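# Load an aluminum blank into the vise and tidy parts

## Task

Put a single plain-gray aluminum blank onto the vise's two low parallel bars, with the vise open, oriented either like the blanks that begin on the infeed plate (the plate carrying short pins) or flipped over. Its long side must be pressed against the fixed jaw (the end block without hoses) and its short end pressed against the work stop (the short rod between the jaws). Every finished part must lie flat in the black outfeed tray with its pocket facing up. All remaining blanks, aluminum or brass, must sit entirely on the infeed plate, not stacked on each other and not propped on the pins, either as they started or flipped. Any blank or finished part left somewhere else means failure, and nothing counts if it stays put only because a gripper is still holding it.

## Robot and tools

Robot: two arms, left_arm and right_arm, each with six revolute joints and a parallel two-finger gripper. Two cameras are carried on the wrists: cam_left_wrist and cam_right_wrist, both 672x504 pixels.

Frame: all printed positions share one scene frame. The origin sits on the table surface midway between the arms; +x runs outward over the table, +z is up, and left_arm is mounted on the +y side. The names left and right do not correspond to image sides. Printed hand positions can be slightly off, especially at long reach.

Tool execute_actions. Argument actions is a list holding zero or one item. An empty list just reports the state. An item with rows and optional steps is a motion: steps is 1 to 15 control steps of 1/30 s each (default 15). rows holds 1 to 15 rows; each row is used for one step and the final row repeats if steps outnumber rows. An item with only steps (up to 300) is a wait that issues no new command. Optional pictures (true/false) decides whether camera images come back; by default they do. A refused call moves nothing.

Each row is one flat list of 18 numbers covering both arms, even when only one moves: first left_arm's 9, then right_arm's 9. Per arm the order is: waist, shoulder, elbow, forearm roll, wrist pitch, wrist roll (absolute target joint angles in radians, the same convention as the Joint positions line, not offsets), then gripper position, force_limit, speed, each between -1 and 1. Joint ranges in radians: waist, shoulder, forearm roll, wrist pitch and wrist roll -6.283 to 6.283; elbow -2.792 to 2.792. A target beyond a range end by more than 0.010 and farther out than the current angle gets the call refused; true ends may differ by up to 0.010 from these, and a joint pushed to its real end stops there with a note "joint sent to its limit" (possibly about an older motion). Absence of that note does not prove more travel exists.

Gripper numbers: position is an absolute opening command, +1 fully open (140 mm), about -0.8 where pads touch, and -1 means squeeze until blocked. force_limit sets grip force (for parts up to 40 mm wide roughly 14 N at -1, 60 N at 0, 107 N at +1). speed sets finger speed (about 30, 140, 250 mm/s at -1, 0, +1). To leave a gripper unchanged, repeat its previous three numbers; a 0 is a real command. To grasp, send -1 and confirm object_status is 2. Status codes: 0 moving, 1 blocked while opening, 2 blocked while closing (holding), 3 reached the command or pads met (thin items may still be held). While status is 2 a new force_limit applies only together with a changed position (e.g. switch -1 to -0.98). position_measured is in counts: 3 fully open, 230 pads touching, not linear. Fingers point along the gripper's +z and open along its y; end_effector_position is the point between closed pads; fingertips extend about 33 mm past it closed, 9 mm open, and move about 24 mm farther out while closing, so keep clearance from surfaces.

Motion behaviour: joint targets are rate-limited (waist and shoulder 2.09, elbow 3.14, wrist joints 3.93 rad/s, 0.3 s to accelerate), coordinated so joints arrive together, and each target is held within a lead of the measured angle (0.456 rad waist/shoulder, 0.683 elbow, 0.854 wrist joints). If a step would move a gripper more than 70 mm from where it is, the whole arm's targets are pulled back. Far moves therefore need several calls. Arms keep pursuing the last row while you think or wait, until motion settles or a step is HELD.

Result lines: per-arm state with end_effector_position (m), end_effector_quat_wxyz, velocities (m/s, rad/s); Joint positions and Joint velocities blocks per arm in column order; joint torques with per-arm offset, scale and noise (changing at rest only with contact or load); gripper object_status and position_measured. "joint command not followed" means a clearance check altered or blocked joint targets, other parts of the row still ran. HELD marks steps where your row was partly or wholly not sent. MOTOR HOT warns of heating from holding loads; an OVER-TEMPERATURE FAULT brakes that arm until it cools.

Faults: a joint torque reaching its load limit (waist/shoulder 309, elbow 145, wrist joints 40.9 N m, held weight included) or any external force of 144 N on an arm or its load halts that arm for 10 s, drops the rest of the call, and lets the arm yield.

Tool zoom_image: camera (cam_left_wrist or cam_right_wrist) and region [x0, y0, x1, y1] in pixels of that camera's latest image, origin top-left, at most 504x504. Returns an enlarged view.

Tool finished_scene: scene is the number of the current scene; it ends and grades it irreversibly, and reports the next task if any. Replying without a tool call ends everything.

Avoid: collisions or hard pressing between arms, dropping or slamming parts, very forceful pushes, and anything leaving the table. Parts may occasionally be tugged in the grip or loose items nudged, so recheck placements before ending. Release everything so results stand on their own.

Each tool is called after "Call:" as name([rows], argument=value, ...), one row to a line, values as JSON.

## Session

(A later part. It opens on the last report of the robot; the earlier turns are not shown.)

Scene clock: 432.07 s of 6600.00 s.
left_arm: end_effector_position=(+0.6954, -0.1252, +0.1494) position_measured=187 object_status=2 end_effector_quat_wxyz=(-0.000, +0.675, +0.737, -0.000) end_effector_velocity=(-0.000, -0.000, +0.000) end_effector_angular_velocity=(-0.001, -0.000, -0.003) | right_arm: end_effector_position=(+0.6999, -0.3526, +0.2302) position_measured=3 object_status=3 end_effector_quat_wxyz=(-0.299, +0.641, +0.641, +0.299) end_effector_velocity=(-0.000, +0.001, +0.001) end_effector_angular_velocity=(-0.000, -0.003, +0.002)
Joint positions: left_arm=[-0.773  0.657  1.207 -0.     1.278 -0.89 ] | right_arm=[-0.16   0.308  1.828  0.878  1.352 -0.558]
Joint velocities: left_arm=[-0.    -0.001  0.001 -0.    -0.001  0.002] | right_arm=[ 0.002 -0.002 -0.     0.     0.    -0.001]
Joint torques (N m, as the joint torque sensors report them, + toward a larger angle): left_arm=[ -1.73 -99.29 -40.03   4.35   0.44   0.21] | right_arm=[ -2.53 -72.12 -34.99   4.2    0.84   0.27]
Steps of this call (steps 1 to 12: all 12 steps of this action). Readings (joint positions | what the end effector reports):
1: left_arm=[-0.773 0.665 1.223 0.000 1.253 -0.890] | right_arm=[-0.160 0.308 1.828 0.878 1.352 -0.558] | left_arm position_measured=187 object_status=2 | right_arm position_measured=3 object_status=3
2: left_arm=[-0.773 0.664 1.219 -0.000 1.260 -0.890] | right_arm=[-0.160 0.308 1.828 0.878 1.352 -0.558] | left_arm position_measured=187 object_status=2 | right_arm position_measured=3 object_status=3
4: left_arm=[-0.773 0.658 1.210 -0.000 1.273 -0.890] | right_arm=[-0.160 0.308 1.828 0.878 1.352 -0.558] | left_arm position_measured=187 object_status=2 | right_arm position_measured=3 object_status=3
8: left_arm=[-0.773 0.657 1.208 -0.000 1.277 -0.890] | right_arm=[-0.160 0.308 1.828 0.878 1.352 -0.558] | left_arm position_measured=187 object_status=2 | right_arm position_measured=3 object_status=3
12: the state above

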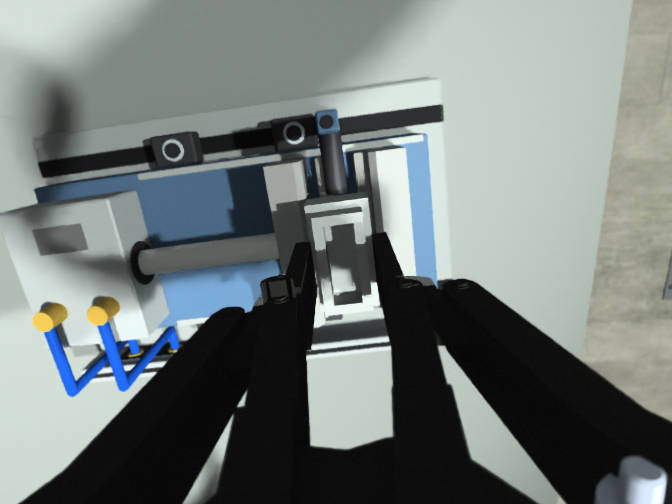

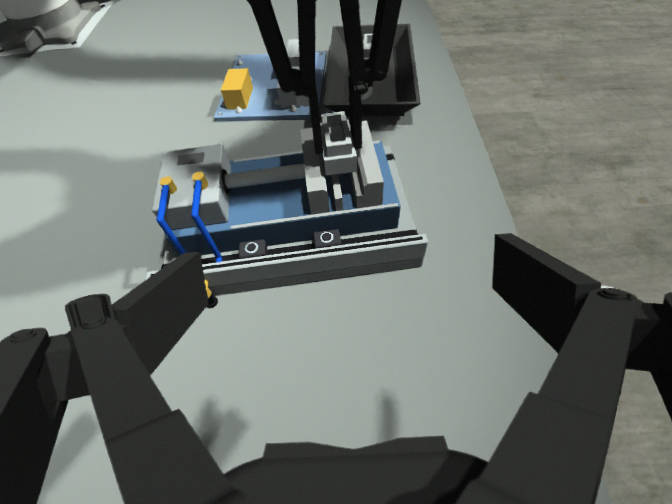

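Call:
execute_actions([
  {"rows": [[-0.77326,0.63472,1.15193,0,1.35494,-0.8903,-1,0.2,-0.4, -0.160,0.308,1.828,0.878,1.352,-0.558,1,0,0],[-0.77326,0.63472,1.15193,0,1.35494,-0.8903,-1,0.2,-0.4, -0.160,0.308,1.828,0.878,1.352,-0.558,1,0,0],[-0.77326,0.63472,1.15193,0,1.35494,-0.8903,-1,0.2,-0.4, -0.160,0.308,1.828,0.878,1.352,-0.558,1,0,0],[-0.77326,0.63472,1.15193,0,1.35494,-0.8903,-1,0.2,-0.4, -0.160,0.308,1.828,0.878,1.352,-0.558,1,0,0],[-0.77326,0.63472,1.15193,0,1.35494,-0.8903,-1,0.2,-0.4, -0.160,0.308,1.828,0.878,1.352,-0.558,1,0,0],[-0.77326,0.63472,1.15193,0,1.35494,-0.8903,-1,0.2,-0.4, -0.160,0.308,1.828,0.878,1.352,-0.558,1,0,0],[-0.77326,0.63472,1.15193,0,1.35494,-0.8903,-1,0.2,-0.4, -0.160,0.308,1.828,0.878,1.352,-0.558,1,0,0],[-0.77326,0.63472,1.15193,0,1.35494,-0.8903,-1,0.2,-0.4, -0.160,0.308,1.828,0.878,1.352,-0.558,1,0,0],[-0.5047,0.4793,1.4398,0,1.2225,-0.4637,-1,0.2,-0.4, -0.160,0.308,1.828,0.878,1.352,-0.558,1,0,0]], "steps": 15},
], pictures=false)

Call:
execute_actions([
  {"steps": 20},
])

Scene clock: 460.53 s of 6600.00 s.
left_arm: end_effector_position=(+0.7250, -0.0433, +0.1937) position_measured=187 object_status=2 end_effector_quat_wxyz=(+0.000, +0.695, +0.719, +0.000) end_effector_velocity=(+0.135, +0.467, -0.034) end_effector_angular_velocity=(+0.001, +0.001, -0.293) | right_arm: end_effector_position=(+0.6999, -0.3526, +0.2302) position_measured=3 object_status=3 end_effector_quat_wxyz=(-0.299, +0.641, +0.641, +0.299) end_effector_velocity=(+0.000, -0.001, -0.001) end_effector_angular_velocity=(-0.000, +0.002, -0.002)
Joint positions: left_arm=[-0.684  0.583  1.248  0.     1.31  -0.749] | right_arm=[-0.16   0.308  1.828  0.878  1.352 -0.558]
Joint velocities: left_arm=[ 0.501 -0.29   0.537 -0.    -0.246  0.794] | right_arm=[-0.001  0.001 -0.    -0.    -0.     0.001]
Joint torques (N m, as the joint torque sensors report them, + toward a larger angle): left_arm=[  -0.82 -100.78  -39.24    4.22    0.71    0.01] | right_arm=[  0.08 -71.66 -35.61   4.17   0.69   0.19]
Steps of this call (steps 1 to 15: the robot went on to your last target; steps 16 to 90: nothing new was sent; then 24.97 s passed at rest; steps 91 to 105: all 15 steps of this action). Readings (joint positions | what the end effector reports):
91: left_arm=[-0.773 0.657 1.207 -0.000 1.278 -0.890] | right_arm=[-0.160 0.308 1.828 0.878 1.352 -0.558] | left_arm position_measured=187 object_status=2 | right_arm position_measured=3 object_status=3
92: left_arm=[-0.773 0.655 1.201 0.000 1.287 -0.890] | right_arm=[-0.160 0.308 1.828 0.878 1.352 -0.558] | left_arm position_measured=187 object_status=2 | right_arm position_measured=3 object_status=3
94: left_arm=[-0.773 0.641 1.169 0.000 1.331 -0.890] | right_arm=[-0.160 0.308 1.828 0.878 1.352 -0.558] | left_arm position_measured=187 object_status=2 | right_arm position_measured=3 object_status=3
98: left_arm=[-0.773 0.635 1.153 0.000 1.354 -0.890] | right_arm=[-0.160 0.308 1.828 0.878 1.352 -0.558] | left_arm position_measured=187 object_status=2 | right_arm position_measured=3 object_status=3
105: the state above

Scene clock: 461.20 s of 6600.00 s.
left_arm: end_effector_position=(+0.7517, +0.1245, +0.1793) position_measured=187 object_status=2 end_effector_quat_wxyz=(-0.000, +0.732, +0.682, -0.000) end_effector_velocity=(+0.001, +0.001, +0.000) end_effector_angular_velocity=(-0.000, -0.001, +0.001) | right_arm: end_effector_position=(+0.6999, -0.3526, +0.2302) position_measured=3 object_status=3 end_effector_quat_wxyz=(-0.299, +0.641, +0.641, +0.299) end_effector_velocity=(+0.000, +0.000, +0.001) end_effector_angular_velocity=(+0.001, -0.001, -0.000)
Joint positions: left_arm=[-0.505  0.479  1.44   0.     1.223 -0.464] | right_arm=[-0.16   0.308  1.828  0.878  1.352 -0.558]
Joint velocities: left_arm=[ 0.001  0.    -0.     0.    -0.001 -0.   ] | right_arm=[-0.    -0.    -0.     0.001  0.    -0.   ]
Joint torques (N m, as the joint torque sensors report them, + toward a larger angle): left_arm=[ -1.9  -84.72 -37.52   4.15   0.63   0.25] | right_arm=[ -1.34 -71.6  -35.24   4.05   1.    -0.14]
Steps of this call (steps 1 to 20: the robot went on to your last target). Readings (joint positions | what the end effector reports):
1: left_arm=[-0.667 0.573 1.266 0.000 1.302 -0.722] | right_arm=[-0.160 0.308 1.828 0.878 1.352 -0.558] | left_arm position_measured=187 object_status=2 | right_arm position_measured=3 object_status=3
2: left_arm=[-0.650 0.563 1.284 0.000 1.293 -0.694] | right_arm=[-0.160 0.308 1.828 0.878 1.352 -0.558] | left_arm position_measured=187 object_status=2 | right_arm position_measured=3 object_status=3
4: left_arm=[-0.615 0.543 1.321 0.000 1.276 -0.639] | right_arm=[-0.160 0.308 1.828 0.878 1.352 -0.558] | left_arm position_measured=187 object_status=2 | right_arm position_measured=3 object_status=3
8: left_arm=[-0.545 0.503 1.396 0.000 1.242 -0.528] | right_arm=[-0.160 0.308 1.828 0.878 1.352 -0.558] | left_arm position_measured=187 object_status=2 | right_arm position_measured=3 object_status=3
20: the state above

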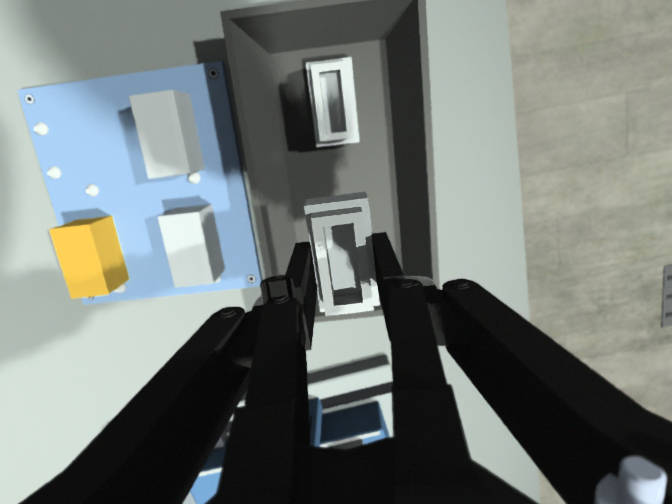

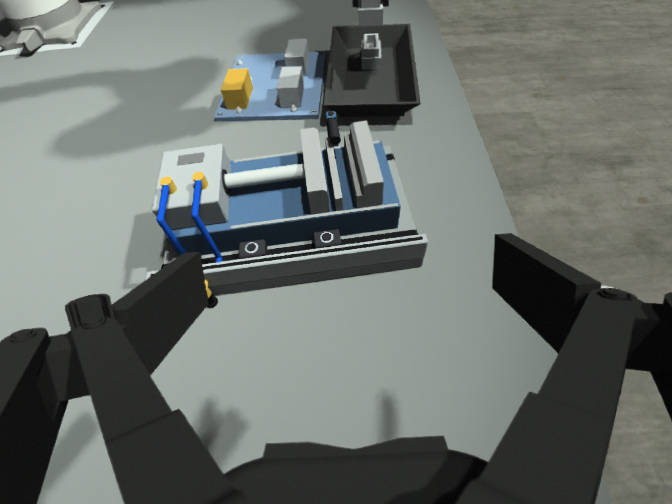

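Call:
zoom_image(camera="cam_left_wrist", region=[210, 0, 450, 330])

Region (210, 0, 450, 330) of cam_left_wrist's 672x504 image, scaled by 1.527, with more detail than that image has; it fills the left 367 columns of this view, and the rest is white.

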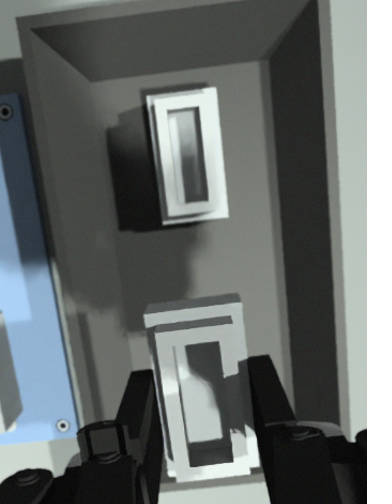

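Call:
execute_actions([
  {"rows": [[-0.5047,0.55803,1.54041,0,1.04315,-0.4637,-1,0.2,-0.4, -0.160,0.308,1.828,0.878,1.352,-0.558,1,0,0]], "steps": 15},
], pictures=false)

Call:
execute_actions([
  {"steps": 8},
])

Scene clock: 471.07 s of 6600.00 s.
left_arm: end_effector_position=(+0.7517, +0.1246, +0.0648) position_measured=187 object_status=2 end_effector_quat_wxyz=(+0.000, +0.732, +0.682, +0.000) end_effector_velocity=(-0.001, +0.001, -0.003) end_effector_angular_velocity=(+0.001, +0.002, +0.000) | right_arm: end_effector_position=(+0.6999, -0.3526, +0.2302) position_measured=3 object_status=3 end_effector_quat_wxyz=(-0.299, +0.641, +0.641, +0.299) end_effector_velocity=(-0.000, +0.001, -0.001) end_effector_angular_velocity=(+0.001, +0.001, +0.001)
Joint positions: left_arm=[-0.505  0.558  1.54   0.     1.043 -0.464] | right_arm=[-0.16   0.308  1.828  0.878  1.352 -0.558]
Joint velocities: left_arm=[ 0.     0.002  0.002  0.    -0.002  0.   ] | right_arm=[ 0.001  0.001  0.     0.     0.    -0.   ]
Joint torques (N m, as the joint torque sensors report them, + toward a larger angle): left_arm=[  0.28 -84.59 -32.46   3.95   0.17   0.07] | right_arm=[ -0.18 -71.6  -35.06   4.01   1.1    0.25]
Steps of this call (steps 1 to 15: the robot went on to your last target; steps 16 to 90: nothing new was sent; then 6.37 s passed at rest; steps 91 to 105: all 15 steps of this action). Readings (joint positions | what the end effector reports):
91: left_arm=[-0.505 0.479 1.440 0.000 1.222 -0.464] | right_arm=[-0.160 0.308 1.828 0.878 1.352 -0.558] | left_arm position_measured=187 object_status=2 | right_arm position_measured=3 object_status=3
92: left_arm=[-0.505 0.482 1.444 0.000 1.214 -0.464] | right_arm=[-0.160 0.308 1.828 0.878 1.352 -0.558] | left_arm position_measured=187 object_status=2 | right_arm position_measured=3 object_status=3
94: left_arm=[-0.505 0.506 1.475 0.000 1.159 -0.464] | right_arm=[-0.160 0.308 1.828 0.878 1.352 -0.558] | left_arm position_measured=187 object_status=2 | right_arm position_measured=3 object_status=3
98: left_arm=[-0.505 0.550 1.531 0.000 1.062 -0.464] | right_arm=[-0.160 0.308 1.828 0.878 1.352 -0.558] | left_arm position_measured=187 object_status=2 | right_arm position_measured=3 object_status=3
105: the state above

Scene clock: 471.33 s of 6600.00 s.
left_arm: end_effector_position=(+0.7516, +0.1246, +0.0646) position_measured=187 object_status=2 end_effector_quat_wxyz=(+0.000, +0.732, +0.682, +0.000) end_effector_velocity=(+0.000, -0.001, +0.000) end_effector_angular_velocity=(-0.001, -0.001, +0.000) | right_arm: end_effector_position=(+0.6999, -0.3526, +0.2302) position_measured=3 object_status=3 end_effector_quat_wxyz=(-0.299, +0.641, +0.641, +0.299) end_effector_velocity=(-0.000, +0.000, +0.000) end_effector_angular_velocity=(-0.001, -0.001, +0.001)
Joint positions: left_arm=[-0.505  0.558  1.54   0.     1.043 -0.464] | right_arm=[-0.16   0.308  1.828  0.878  1.352 -0.558]
Joint velocities: left_arm=[-0.    -0.    -0.001 -0.    -0.    -0.   ] | right_arm=[ 0.001 -0.001 -0.    -0.    -0.    -0.   ]
Joint torques (N m, as the joint torque sensors report them, + toward a larger angle): left_arm=[  0.01 -72.87 -26.4    3.91  -0.04   0.2 ] | right_arm=[ -0.07 -73.22 -35.43   3.87   0.72   0.46]
Steps of this call (steps 1 to 8: the robot went on to your last target). Readings (joint positions | what the end effector reports):
1: left_arm=[-0.505 0.558 1.540 0.000 1.043 -0.464] | right_arm=[-0.160 0.308 1.828 0.878 1.352 -0.558] | left_arm position_measured=187 object_status=2 | right_arm position_measured=3 object_status=3
2: left_arm=[-0.505 0.558 1.540 0.000 1.043 -0.464] | right_arm=[-0.160 0.308 1.828 0.878 1.352 -0.558] | left_arm position_measured=187 object_status=2 | right_arm position_measured=3 object_status=3
4: left_arm=[-0.505 0.558 1.540 0.000 1.043 -0.464] | right_arm=[-0.160 0.308 1.828 0.878 1.352 -0.558] | left_arm position_measured=187 object_status=2 | right_arm position_measured=3 object_status=3
8: the state above

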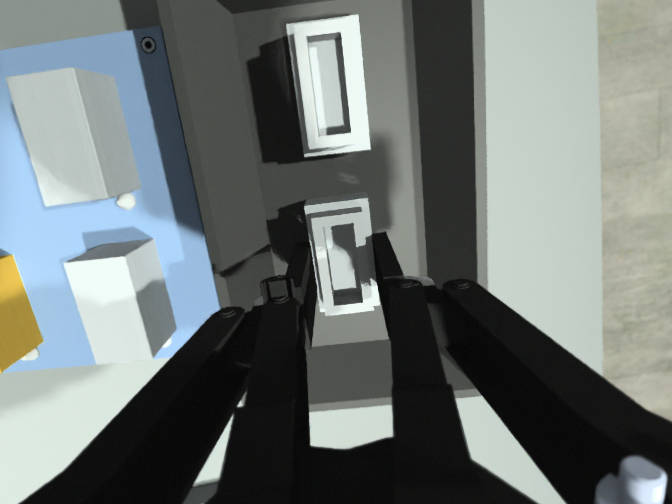

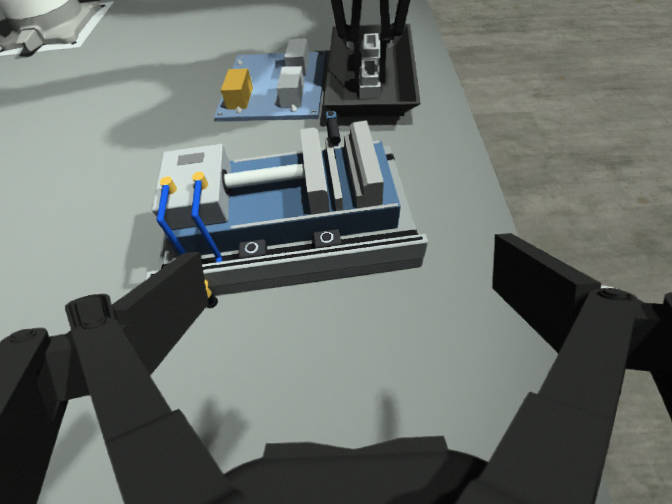

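Call:
execute_actions([
  {"rows": [[-0.5047,0.55763,1.54006,0,1.04391,-0.4637,-0.25,0.2,-0.2, -0.160,0.308,1.828,0.878,1.352,-0.558,1,0,0]], "steps": 12},
])

Scene clock: 475.57 s of 6600.00 s.
left_arm: end_effector_position=(+0.7516, +0.1247, +0.0648) position_measured=160 object_status=0 end_effector_quat_wxyz=(-0.000, +0.732, +0.682, -0.000) end_effector_velocity=(+0.001, +0.000, +0.002) end_effector_angular_velocity=(-0.001, -0.003, -0.002) | right_arm: end_effector_position=(+0.6999, -0.3526, +0.2302) position_measured=3 object_status=3 end_effector_quat_wxyz=(-0.299, +0.641, +0.641, +0.299) end_effector_velocity=(-0.000, +0.001, -0.000) end_effector_angular_velocity=(-0.000, +0.001, +0.001)
Joint positions: left_arm=[-0.505  0.558  1.54  -0.     1.044 -0.464] | right_arm=[-0.16   0.308  1.828  0.878  1.352 -0.558]
Joint velocities: left_arm=[ 0.    -0.002 -0.001  0.001  0.     0.002] | right_arm=[ 0.002  0.     0.     0.    -0.     0.002]
Joint torques (N m, as the joint torque sensors report them, + toward a larger angle): left_arm=[ -0.03 -87.68 -33.92   3.73   0.35   0.29] | right_arm=[ -0.33 -71.11 -35.51   3.82   0.78   0.28]
Steps of this call (steps 1 to 15: the robot went on to your last target; steps 16 to 90: nothing new was sent; then 0.83 s passed at rest; steps 91 to 102: all 12 steps of this action). Readings (joint positions | what the end effector reports):
91: left_arm=[-0.505 0.558 1.540 -0.000 1.043 -0.464] | right_arm=[-0.160 0.308 1.828 0.878 1.352 -0.558] | left_arm position_measured=187 object_status=0 | right_arm position_measured=3 object_status=3
92: left_arm=[-0.505 0.558 1.540 -0.000 1.043 -0.464] | right_arm=[-0.160 0.308 1.828 0.878 1.352 -0.558] | left_arm position_measured=187 object_status=0 | right_arm position_measured=3 object_status=3
94: left_arm=[-0.505 0.558 1.541 -0.000 1.043 -0.464] | right_arm=[-0.160 0.308 1.828 0.878 1.352 -0.558] | left_arm position_measured=170 object_status=0 | right_arm position_measured=3 object_status=3
98: left_arm=[-0.505 0.558 1.540 -0.000 1.044 -0.464] | right_arm=[-0.160 0.308 1.828 0.878 1.352 -0.558] | left_arm position_measured=160 object_status=0 | right_arm position_measured=3 object_status=3
102: the state above

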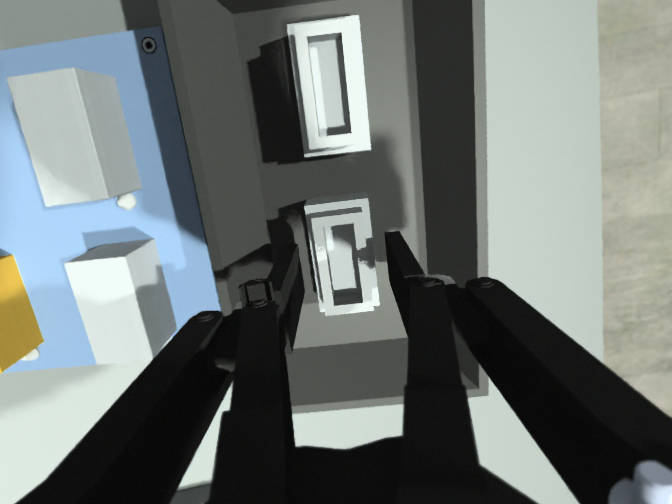

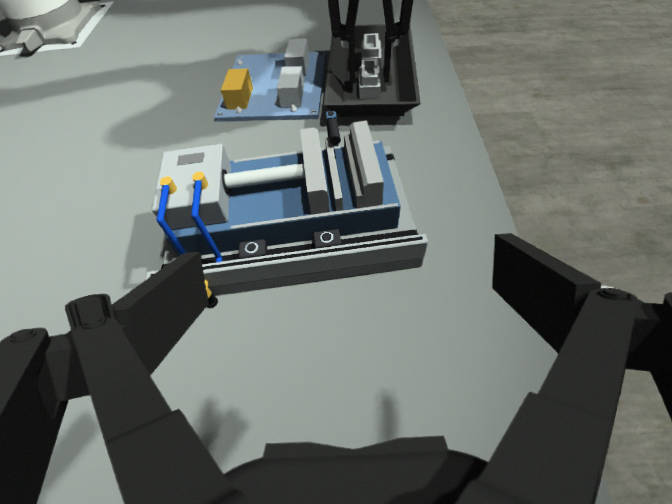

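Call:
execute_actions([
  {"rows": [[-0.5047,0.50975,1.48837,0,1.14347,-0.4637,-0.25,0.2,-0.2, -0.160,0.308,1.828,0.878,1.352,-0.558,1,0,0],[-0.5047,0.50975,1.48837,0,1.14347,-0.4637,-0.25,0.2,-0.2, -0.160,0.308,1.828,0.878,1.352,-0.558,1,0,0],[-0.5047,0.50975,1.48837,0,1.14347,-0.4637,-0.25,0.2,-0.2, -0.160,0.308,1.828,0.878,1.352,-0.558,1,0,0],[-0.5047,0.50975,1.48837,0,1.14347,-0.4637,-0.25,0.2,-0.2, -0.160,0.308,1.828,0.878,1.352,-0.558,1,0,0],[-0.5047,0.50975,1.48837,0,1.14347,-0.4637,-0.25,0.2,-0.2, -0.160,0.308,1.828,0.878,1.352,-0.558,1,0,0],[-0.5047,0.50975,1.48837,0,1.14347,-0.4637,-0.25,0.2,-0.2, -0.160,0.308,1.828,0.878,1.352,-0.558,1,0,0],[-0.5047,0.50975,1.48837,0,1.14347,-0.4637,-0.25,0.2,-0.2, -0.160,0.308,1.828,0.878,1.352,-0.558,1,0,0],[-0.5047,0.50975,1.48837,0,1.14347,-0.4637,-0.25,0.2,-0.2, -0.160,0.308,1.828,0.878,1.352,-0.558,1,0,0],[-0.5953,0.35443,1.74496,0,1.0422,-0.5493,-0.1,0.2,-0.2, -0.160,0.308,1.828,0.878,1.352,-0.558,1,0,0]], "steps": 15},
], pictures=false)

Call:
execute_actions([
  {"steps": 18},
])

Scene clock: 496.30 s of 6600.00 s.
left_arm: end_effector_position=(+0.6744, +0.1232, +0.1249) position_measured=141 object_status=0 end_effector_quat_wxyz=(+0.000, +0.733, +0.681, +0.000) end_effector_velocity=(-0.462, +0.020, -0.039) end_effector_angular_velocity=(+0.002, +0.003, -0.019) | right_arm: end_effector_position=(+0.6999, -0.3526, +0.2302) position_measured=3 object_status=3 end_effector_quat_wxyz=(-0.299, +0.641, +0.641, +0.299) end_effector_velocity=(+0.001, -0.000, +0.000) end_effector_angular_velocity=(-0.002, -0.003, -0.001)
Joint positions: left_arm=[-0.559  0.416  1.642  0.     1.082 -0.515] | right_arm=[-0.16   0.308  1.828  0.878  1.352 -0.558]
Joint velocities: left_arm=[-0.322 -0.549  0.906  0.    -0.354 -0.303] | right_arm=[-0.    -0.001 -0.    -0.    -0.003 -0.001]
Joint torques (N m, as the joint torque sensors report them, + toward a larger angle): left_arm=[  3.75 -74.2  -34.74   4.17  -0.08  -0.51] | right_arm=[ -0.63 -72.36 -35.82   4.03   1.02   0.08]
Steps of this call (steps 1 to 15: the robot went on to your last target; steps 16 to 90: nothing new was sent; then 17.23 s passed at rest; steps 91 to 105: all 15 steps of this action). Readings (joint positions | what the end effector reports):
91: left_arm=[-0.505 0.557 1.540 -0.000 1.044 -0.464] | right_arm=[-0.160 0.308 1.828 0.878 1.352 -0.558] | left_arm position_measured=160 object_status=3 | right_arm position_measured=3 object_status=3
92: left_arm=[-0.505 0.554 1.536 -0.000 1.053 -0.464] | right_arm=[-0.160 0.308 1.828 0.878 1.352 -0.558] | left_arm position_measured=160 object_status=3 | right_arm position_measured=3 object_status=3
94: left_arm=[-0.505 0.529 1.509 0.000 1.104 -0.464] | right_arm=[-0.160 0.308 1.828 0.878 1.352 -0.558] | left_arm position_measured=160 object_status=3 | right_arm position_measured=3 object_status=3
98: left_arm=[-0.505 0.510 1.489 0.000 1.142 -0.464] | right_arm=[-0.160 0.308 1.828 0.878 1.352 -0.558] | left_arm position_measured=160 object_status=3 | right_arm position_measured=3 object_status=3
105: the state above

Scene clock: 496.90 s of 6600.00 s.
left_arm: end_effector_position=(+0.6220, +0.1278, +0.1195) position_measured=141 object_status=3 end_effector_quat_wxyz=(+0.000, +0.733, +0.680, -0.000) end_effector_velocity=(-0.001, +0.001, -0.001) end_effector_angular_velocity=(+0.002, +0.002, +0.001) | right_arm: end_effector_position=(+0.6999, -0.3526, +0.2302) position_measured=3 object_status=3 end_effector_quat_wxyz=(-0.299, +0.641, +0.641, +0.299) end_effector_velocity=(+0.001, -0.001, -0.001) end_effector_angular_velocity=(-0.001, -0.000, -0.001)
Joint positions: left_arm=[-0.595  0.354  1.745 -0.     1.042 -0.549] | right_arm=[-0.16   0.308  1.828  0.878  1.352 -0.558]
Joint velocities: left_arm=[-0.     0.     0.001 -0.     0.002 -0.001] | right_arm=[-0.001  0.002 -0.    -0.    -0.001 -0.001]
Joint torques (N m, as the joint torque sensors report them, + toward a larger angle): left_arm=[ -0.44 -69.73 -33.73   3.65   0.18   0.11] | right_arm=[  1.23 -73.49 -35.12   3.77   0.92   0.04]
Steps of this call (steps 1 to 18: the robot went on to your last target). Readings (joint positions | what the end effector reports):
1: left_arm=[-0.570 0.398 1.673 0.000 1.070 -0.525] | right_arm=[-0.160 0.308 1.828 0.878 1.352 -0.558] | left_arm position_measured=141 object_status=0 | right_arm position_measured=3 object_status=3
2: left_arm=[-0.580 0.381 1.700 0.000 1.060 -0.534] | right_arm=[-0.160 0.308 1.828 0.878 1.352 -0.558] | left_arm position_measured=141 object_status=0 | right_arm position_measured=3 object_status=3
4: left_arm=[-0.592 0.360 1.735 -0.000 1.046 -0.546] | right_arm=[-0.160 0.308 1.828 0.878 1.352 -0.558] | left_arm position_measured=141 object_status=0 | right_arm position_measured=3 object_status=3
8: left_arm=[-0.595 0.355 1.744 -0.000 1.042 -0.549] | right_arm=[-0.160 0.308 1.828 0.878 1.352 -0.558] | left_arm position_measured=141 object_status=3 | right_arm position_measured=3 object_status=3
18: the state above

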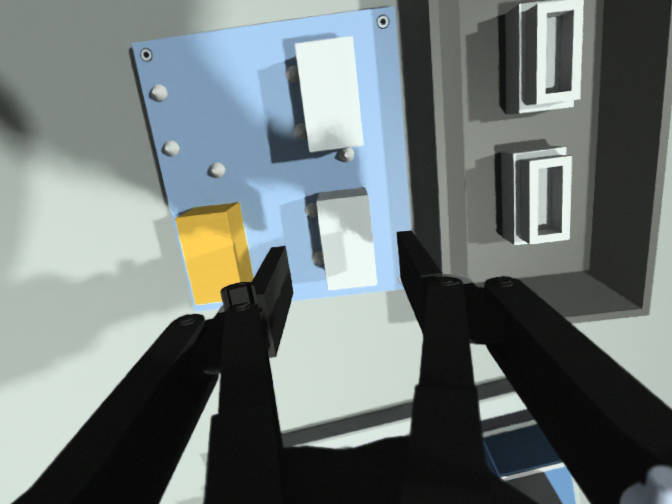

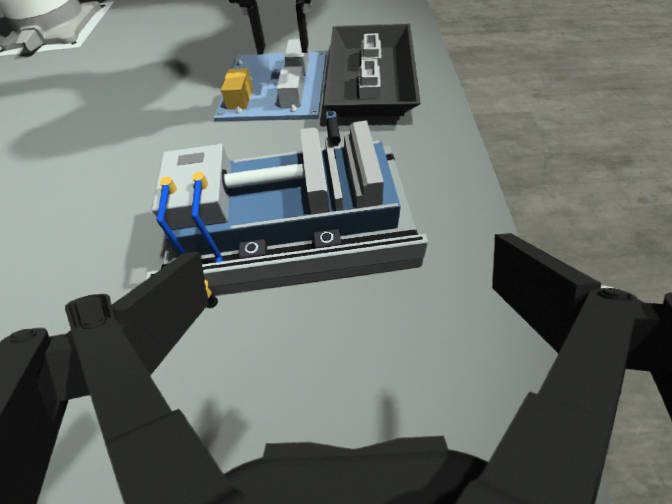

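Call:
zoom_image(camera="cam_left_wrist", region=[260, 150, 430, 330])

Region (260, 150, 430, 330) of cam_left_wrist's 672x504 image, scaled by 2.800, with more detail than that image has.

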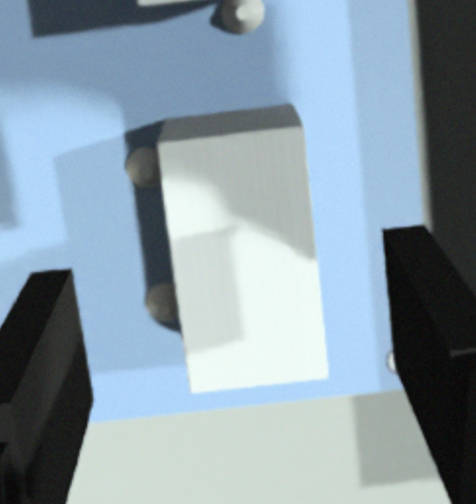

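Call:
execute_actions([
  {"rows": [[-0.5961,0.40879,1.78338,0,0.94942,-0.5501,-0.1,0.2,-0.2, -0.160,0.308,1.828,0.878,1.352,-0.558,1,0,0]], "steps": 15},
], pictures=false)

Call:
execute_actions([
  {"steps": 4},
])

Scene clock: 513.27 s of 6600.00 s.
left_arm: end_effector_position=(+0.6242, +0.1255, +0.0635) position_measured=141 object_status=3 end_effector_quat_wxyz=(+0.000, +0.733, +0.680, +0.000) end_effector_velocity=(+0.000, +0.000, -0.001) end_effector_angular_velocity=(-0.000, +0.000, +0.002) | right_arm: end_effector_position=(+0.6999, -0.3526, +0.2302) position_measured=3 object_status=3 end_effector_quat_wxyz=(-0.299, +0.641, +0.641, +0.299) end_effector_velocity=(+0.000, +0.001, -0.000) end_effector_angular_velocity=(+0.001, -0.000, +0.001)
Joint positions: left_arm=[-0.596  0.409  1.783  0.     0.949 -0.55 ] | right_arm=[-0.16   0.308  1.828  0.878  1.352 -0.558]
Joint velocities: left_arm=[ 0.001  0.001  0.001 -0.    -0.002 -0.001] | right_arm=[ 0.001  0.001 -0.     0.001 -0.    -0.   ]
Joint torques (N m, as the joint torque sensors report them, + toward a larger angle): left_arm=[ -1.86 -71.61 -32.34   3.8    0.41   0.18] | right_arm=[  1.99 -73.83 -35.59   3.95   1.01   0.08]
Steps of this call (steps 1 to 15: the robot went on to your last target; steps 16 to 90: nothing new was sent; then 12.87 s passed at rest; steps 91 to 105: all 15 steps of this action). Readings (joint positions | what the end effector reports):
91: left_arm=[-0.595 0.355 1.745 0.000 1.042 -0.549] | right_arm=[-0.160 0.308 1.828 0.878 1.352 -0.558] | left_arm position_measured=141 object_status=3 | right_arm position_measured=3 object_status=3
92: left_arm=[-0.595 0.358 1.748 0.000 1.034 -0.549] | right_arm=[-0.160 0.308 1.828 0.878 1.352 -0.558] | left_arm position_measured=141 object_status=3 | right_arm position_measured=3 object_status=3
94: left_arm=[-0.596 0.386 1.768 0.000 0.987 -0.550] | right_arm=[-0.160 0.308 1.828 0.878 1.352 -0.558] | left_arm position_measured=141 object_status=3 | right_arm position_measured=3 object_status=3
98: left_arm=[-0.596 0.408 1.783 0.000 0.951 -0.550] | right_arm=[-0.160 0.308 1.828 0.878 1.352 -0.558] | left_arm position_measured=141 object_status=3 | right_arm position_measured=3 object_status=3
105: the state above

Scene clock: 513.40 s of 6600.00 s.
left_arm: end_effector_position=(+0.6242, +0.1255, +0.0635) position_measured=141 object_status=3 end_effector_quat_wxyz=(+0.000, +0.733, +0.680, +0.000) end_effector_velocity=(-0.000, +0.000, -0.000) end_effector_angular_velocity=(+0.001, +0.001, -0.001) | right_arm: end_effector_position=(+0.6999, -0.3526, +0.2302) position_measured=3 object_status=3 end_effector_quat_wxyz=(-0.299, +0.641, +0.641, +0.299) end_effector_velocity=(-0.001, +0.001, +0.001) end_effector_angular_velocity=(-0.000, -0.001, +0.001)
Joint positions: left_arm=[-0.596  0.409  1.783  0.     0.949 -0.55 ] | right_arm=[-0.16   0.308  1.828  0.878  1.352 -0.558]
Joint velocities: left_arm=[-0.  0.  0.  0.  0.  0.] | right_arm=[ 0.001 -0.001  0.    -0.     0.     0.   ]
Joint torques (N m, as the joint torque sensors report them, + toward a larger angle): left_arm=[  0.75 -71.95 -31.7    3.49   0.28   0.07] | right_arm=[  1.52 -71.85 -35.85   3.7    1.12   0.38]
Steps of this call (steps 1 to 4: the robot went on to your last target). Readings (joint positions | what the end effector reports):
1: left_arm=[-0.596 0.409 1.783 0.000 0.949 -0.550] | right_arm=[-0.160 0.308 1.828 0.878 1.352 -0.558] | left_arm position_measured=141 object_status=3 | right_arm position_measured=3 object_status=3
2: left_arm=[-0.596 0.409 1.783 0.000 0.949 -0.550] | right_arm=[-0.160 0.308 1.828 0.878 1.352 -0.558] | left_arm position_measured=141 object_status=3 | right_arm position_measured=3 object_status=3
4: the state above

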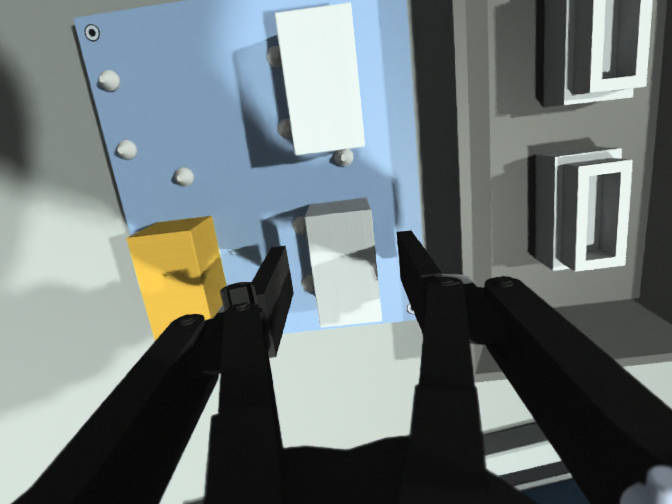

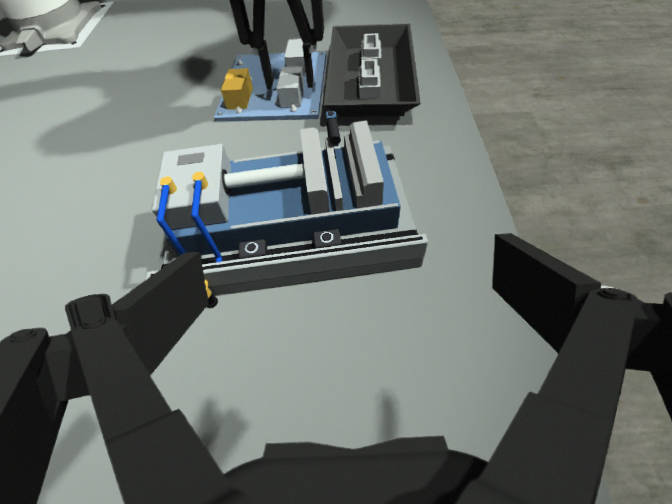

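Call:
zoom_image(camera="cam_left_wrist", region=[250, 170, 440, 360])

Region (250, 170, 440, 360) of cam_left_wrist's 672x504 image, scaled by 2.653, with more detail than that image has.

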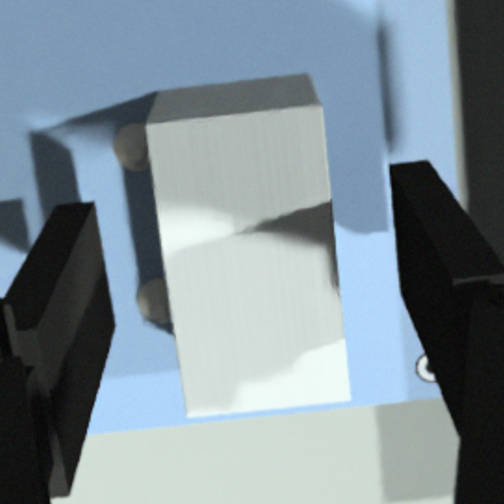

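Call:
execute_actions([
  {"rows": [[-0.5961,0.40687,1.78194,0,0.95278,-0.5501,-0.1,0.2,-0.2, -0.160,0.308,1.828,0.878,1.352,-0.558,1,0,0],[-0.5961,0.40687,1.78194,0,0.95278,-0.5501,-0.1,0.2,-0.2, -0.160,0.308,1.828,0.878,1.352,-0.558,1,0,0],[-0.5961,0.40687,1.78194,0,0.95278,-0.5501,-1,0.2,-0.3, -0.160,0.308,1.828,0.878,1.352,-0.558,1,0,0]], "steps": 15},
], pictures=false)

Call:
execute_actions([
  {"steps": 5},
])

Scene clock: 522.43 s of 6600.00 s.
left_arm: end_effector_position=(+0.6242, +0.1255, +0.0655) position_measured=186 object_status=0 end_effector_quat_wxyz=(+0.000, +0.733, +0.680, -0.000) end_effector_velocity=(-0.000, -0.000, -0.000) end_effector_angular_velocity=(+0.000, -0.000, +0.000) | right_arm: end_effector_position=(+0.6999, -0.3526, +0.2302) position_measured=3 object_status=3 end_effector_quat_wxyz=(-0.299, +0.641, +0.641, +0.299) end_effector_velocity=(-0.000, +0.000, +0.001) end_effector_angular_velocity=(-0.000, -0.002, +0.001)
Joint positions: left_arm=[-0.596  0.407  1.782 -0.     0.953 -0.55 ] | right_arm=[-0.16   0.308  1.828  0.878  1.352 -0.558]
Joint velocities: left_arm=[-0.     0.     0.     0.    -0.    -0.001] | right_arm=[ 0.001 -0.002 -0.     0.     0.001  0.   ]
Joint torques (N m, as the joint torque sensors report them, + toward a larger angle): left_arm=[ -2.09 -66.49 -29.08   3.23   0.28   0.2 ] | right_arm=[  0.03 -72.96 -35.95   3.84   0.93   0.36]
Steps of this call (steps 1 to 15: the robot went on to your last target; steps 16 to 90: nothing new was sent; then 5.53 s passed at rest; steps 91 to 105: all 15 steps of this action). Readings (joint positions | what the end effector reports):
91: left_arm=[-0.596 0.409 1.783 -0.000 0.949 -0.550] | right_arm=[-0.160 0.308 1.828 0.878 1.352 -0.558] | left_arm position_measured=141 object_status=3 | right_arm position_measured=3 object_status=3
92: left_arm=[-0.596 0.409 1.783 -0.000 0.950 -0.550] | right_arm=[-0.160 0.308 1.828 0.878 1.352 -0.558] | left_arm position_measured=141 object_status=3 | right_arm position_measured=3 object_status=3
94: left_arm=[-0.596 0.408 1.783 -0.000 0.952 -0.550] | right_arm=[-0.160 0.308 1.828 0.878 1.352 -0.558] | left_arm position_measured=145 object_status=0 | right_arm position_measured=3 object_status=3
98: left_arm=[-0.596 0.407 1.782 -0.000 0.953 -0.550] | right_arm=[-0.160 0.308 1.828 0.878 1.352 -0.558] | left_arm position_measured=168 object_status=0 | right_arm position_measured=3 object_status=3
105: the state above

Scene clock: 522.60 s of 6600.00 s.
left_arm: end_effector_position=(+0.6242, +0.1255, +0.0655) position_measured=186 object_status=2 end_effector_quat_wxyz=(+0.000, +0.733, +0.680, -0.000) end_effector_velocity=(+0.000, +0.000, -0.000) end_effector_angular_velocity=(+0.000, +0.001, -0.000) | right_arm: end_effector_position=(+0.6999, -0.3526, +0.2302) position_measured=3 object_status=3 end_effector_quat_wxyz=(-0.299, +0.641, +0.641, +0.299) end_effector_velocity=(-0.000, -0.000, +0.001) end_effector_angular_velocity=(+0.000, -0.000, -0.001)
Joint positions: left_arm=[-0.596  0.407  1.782 -0.     0.953 -0.55 ] | right_arm=[-0.16   0.308  1.828  0.878  1.352 -0.558]
Joint velocities: left_arm=[ 0.001  0.001 -0.001 -0.     0.001  0.001] | right_arm=[-0.001 -0.001 -0.     0.     0.001  0.001]
Joint torques (N m, as the joint torque sensors report them, + toward a larger angle): left_arm=[ -2.09 -65.75 -29.19   3.2    0.3    0.19] | right_arm=[  1.1  -71.32 -34.96   3.75   1.13   0.48]
Steps of this call (steps 1 to 5: the robot went on to your last target). Readings (joint positions | what the end effector reports):
1: left_arm=[-0.596 0.407 1.782 -0.000 0.953 -0.550] | right_arm=[-0.160 0.308 1.828 0.878 1.352 -0.558] | left_arm position_measured=186 object_status=0 | right_arm position_measured=3 object_status=3
2: left_arm=[-0.596 0.407 1.782 -0.000 0.953 -0.550] | right_arm=[-0.160 0.308 1.828 0.878 1.352 -0.558] | left_arm position_measured=186 object_status=2 | right_arm position_measured=3 object_status=3
4: left_arm=[-0.596 0.407 1.782 -0.000 0.953 -0.550] | right_arm=[-0.160 0.308 1.828 0.878 1.352 -0.558] | left_arm position_measured=186 object_status=2 | right_arm position_measured=3 object_status=3
5: the state above

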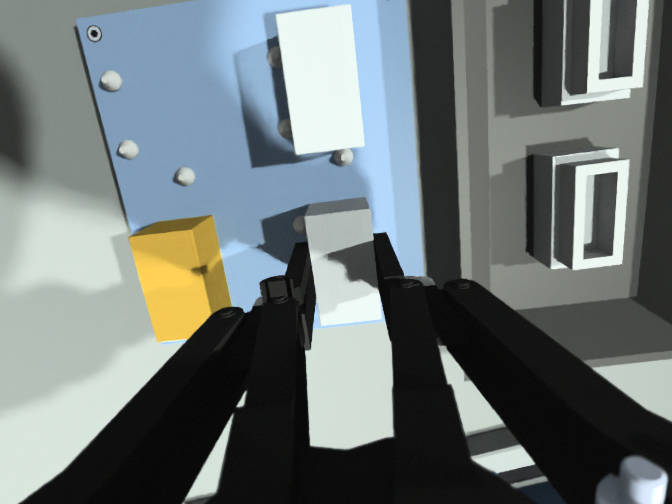

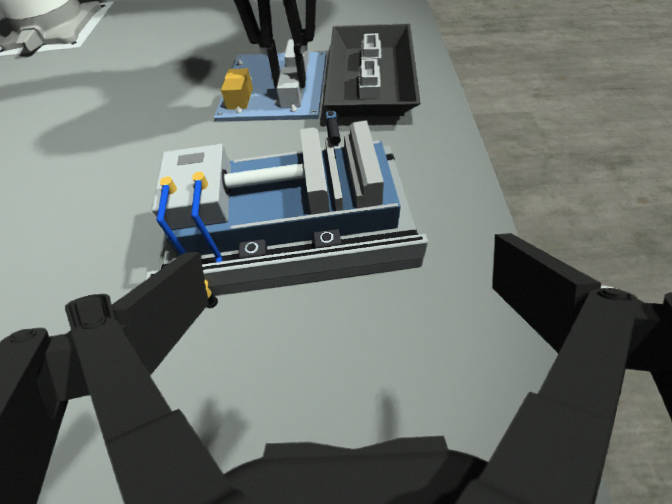

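Call:
execute_actions([
  {"rows": [[-0.5961,0.30752,1.67052,0,1.16355,-0.5501,-1,0.2,-0.3, -0.160,0.308,1.828,0.878,1.352,-0.558,1,0,0]], "steps": 11},
], pictures=false)

Call:
execute_actions([
  {"rows": [[-0.7775,0.64483,1.15325,0,1.34351,-0.8945,-1,0.2,-0.3, -0.160,0.308,1.828,0.878,1.352,-0.558,1,0,0]], "steps": 15},
], pictures=false)

Call:
execute_actions([
  {"steps": 18},
])

Scene clock: 539.20 s of 6600.00 s.
left_arm: end_effector_position=(+0.6244, +0.1255, +0.1880) position_measured=186 object_status=2 end_effector_quat_wxyz=(+0.000, +0.733, +0.680, +0.000) end_effector_velocity=(-0.008, +0.006, +0.020) end_effector_angular_velocity=(+0.014, +0.020, +0.000) | right_arm: end_effector_position=(+0.6999, -0.3526, +0.2302) position_measured=3 object_status=3 end_effector_quat_wxyz=(-0.299, +0.641, +0.641, +0.299) end_effector_velocity=(-0.001, +0.001, -0.001) end_effector_angular_velocity=(+0.001, +0.003, +0.002)
Joint positions: left_arm=[-0.596  0.309  1.672  0.     1.161 -0.55 ] | right_arm=[-0.16   0.308  1.828  0.878  1.352 -0.558]
Joint velocities: left_arm=[ 0.    -0.015 -0.018 -0.     0.057  0.   ] | right_arm=[ 0.001  0.001  0.    -0.001  0.002  0.   ]
Joint torques (N m, as the joint torque sensors report them, + toward a larger angle): left_arm=[ -2.85 -50.73 -28.46   3.14   0.55   0.03] | right_arm=[  0.87 -72.31 -35.75   3.98   0.9    0.56]
Steps of this call (steps 1 to 15: the robot went on to your last target; steps 16 to 90: nothing new was sent; then 13.23 s passed at rest; steps 91 to 101: all 11 steps of this action). Readings (joint positions | what the end effector reports):
91: left_arm=[-0.596 0.407 1.782 -0.000 0.953 -0.550] | right_arm=[-0.160 0.308 1.828 0.878 1.352 -0.558] | left_arm position_measured=186 object_status=2 | right_arm position_measured=3 object_status=3
92: left_arm=[-0.596 0.403 1.778 -0.000 0.961 -0.550] | right_arm=[-0.160 0.308 1.828 0.878 1.352 -0.558] | left_arm position_measured=186 object_status=2 | right_arm position_measured=3 object_status=3
94: left_arm=[-0.596 0.377 1.748 -0.000 1.018 -0.550] | right_arm=[-0.160 0.308 1.828 0.878 1.352 -0.558] | left_arm position_measured=186 object_status=2 | right_arm position_measured=3 object_status=3
98: left_arm=[-0.596 0.323 1.688 0.000 1.131 -0.550] | right_arm=[-0.160 0.308 1.828 0.878 1.352 -0.558] | left_arm position_measured=186 object_status=2 | right_arm position_measured=3 object_status=3
101: the state above

Scene clock: 539.70 s of 6600.00 s.
left_arm: end_effector_position=(+0.6886, -0.0704, +0.1946) position_measured=186 object_status=2 end_effector_quat_wxyz=(+0.000, +0.689, +0.724, +0.000) end_effector_velocity=(+0.073, -0.462, -0.030) end_effector_angular_velocity=(+0.001, +0.002, +0.287) | right_arm: end_effector_position=(+0.6999, -0.3526, +0.2302) position_measured=3 object_status=3 end_effector_quat_wxyz=(-0.299, +0.641, +0.641, +0.299) end_effector_velocity=(-0.000, +0.000, +0.001) end_effector_angular_velocity=(+0.001, -0.000, +0.000)
Joint positions: left_arm=[-0.735  0.566  1.274  0.     1.302 -0.814] | right_arm=[-0.16   0.308  1.828  0.878  1.352 -0.558]
Joint velocities: left_arm=[-0.324  0.602 -0.918 -0.     0.319 -0.611] | right_arm=[ 0.    -0.001 -0.     0.     0.001  0.   ]
Joint torques (N m, as the joint torque sensors report them, + toward a larger angle): left_arm=[ -1.69 -91.39 -40.02   4.5    0.62  -0.29] | right_arm=[ -0.33 -71.85 -36.05   3.93   0.93   0.26]
Steps of this call (steps 1 to 15: all 15 steps of this action). Readings (joint positions | what the end effector reports):
1: left_arm=[-0.596 0.308 1.671 0.000 1.162 -0.550] | right_arm=[-0.160 0.308 1.828 0.878 1.352 -0.558] | left_arm position_measured=186 object_status=2 | right_arm position_measured=3 object_status=3
2: left_arm=[-0.598 0.312 1.664 0.000 1.166 -0.555] | right_arm=[-0.160 0.308 1.828 0.878 1.352 -0.558] | left_arm position_measured=186 object_status=2 | right_arm position_measured=3 object_status=3
4: left_arm=[-0.615 0.342 1.615 0.000 1.184 -0.587] | right_arm=[-0.160 0.308 1.828 0.878 1.352 -0.558] | left_arm position_measured=186 object_status=2 | right_arm position_measured=3 object_status=3
8: left_arm=[-0.659 0.426 1.489 0.000 1.227 -0.671] | right_arm=[-0.160 0.308 1.828 0.878 1.352 -0.558] | left_arm position_measured=186 object_status=2 | right_arm position_measured=3 object_status=3
15: the state above

Scene clock: 540.30 s of 6600.00 s.
left_arm: end_effector_position=(+0.6952, -0.1306, +0.1895) position_measured=186 object_status=2 end_effector_quat_wxyz=(+0.000, +0.675, +0.737, -0.000) end_effector_velocity=(-0.001, +0.000, +0.000) end_effector_angular_velocity=(+0.001, +0.002, -0.000) | right_arm: end_effector_position=(+0.6999, -0.3526, +0.2302) position_measured=3 object_status=3 end_effector_quat_wxyz=(-0.299, +0.641, +0.641, +0.299) end_effector_velocity=(-0.000, +0.000, -0.000) end_effector_angular_velocity=(+0.000, +0.000, +0.001)
Joint positions: left_arm=[-0.777  0.645  1.153 -0.     1.344 -0.894] | right_arm=[-0.16   0.308  1.828  0.878  1.352 -0.558]
Joint velocities: left_arm=[-0.    -0.    -0.    -0.001  0.002  0.   ] | right_arm=[ 0.    -0.     0.    -0.     0.001 -0.   ]
Joint torques (N m, as the joint torque sensors report them, + toward a larger angle): left_arm=[ -0.23 -99.49 -39.24   4.28   0.55   0.57] | right_arm=[ -1.43 -72.62 -35.99   3.86   1.03   0.38]
Steps of this call (steps 1 to 18: the robot went on to your last target). Readings (joint positions | what the end effector reports):
1: left_arm=[-0.746 0.587 1.243 0.000 1.312 -0.835] | right_arm=[-0.160 0.308 1.828 0.878 1.352 -0.558] | left_arm position_measured=186 object_status=2 | right_arm position_measured=3 object_status=3
2: left_arm=[-0.757 0.606 1.213 0.000 1.323 -0.855] | right_arm=[-0.160 0.308 1.828 0.878 1.352 -0.558] | left_arm position_measured=186 object_status=2 | right_arm position_measured=3 object_status=3
4: left_arm=[-0.772 0.634 1.170 -0.000 1.338 -0.883] | right_arm=[-0.160 0.308 1.828 0.878 1.352 -0.558] | left_arm position_measured=186 object_status=2 | right_arm position_measured=3 object_status=3
8: left_arm=[-0.777 0.644 1.154 -0.000 1.343 -0.894] | right_arm=[-0.160 0.308 1.828 0.878 1.352 -0.558] | left_arm position_measured=186 object_status=2 | right_arm position_measured=3 object_status=3
18: the state above

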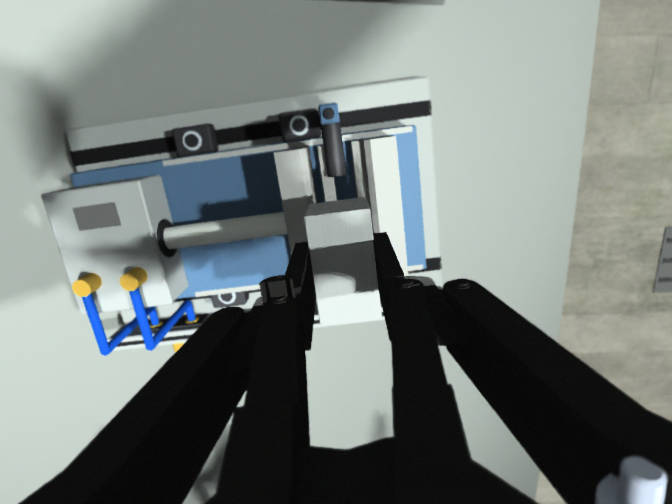

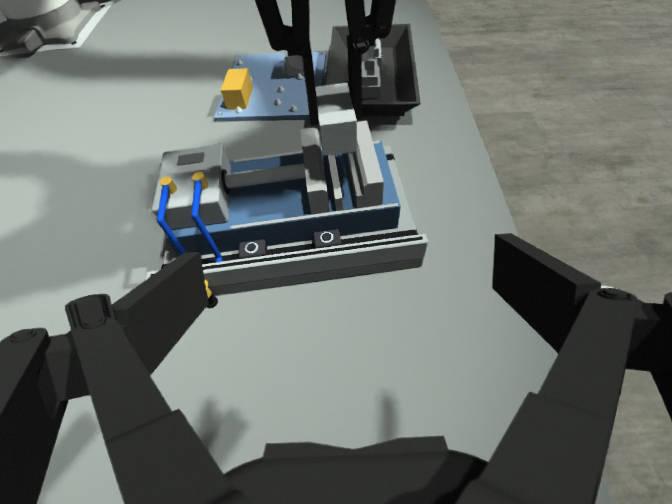

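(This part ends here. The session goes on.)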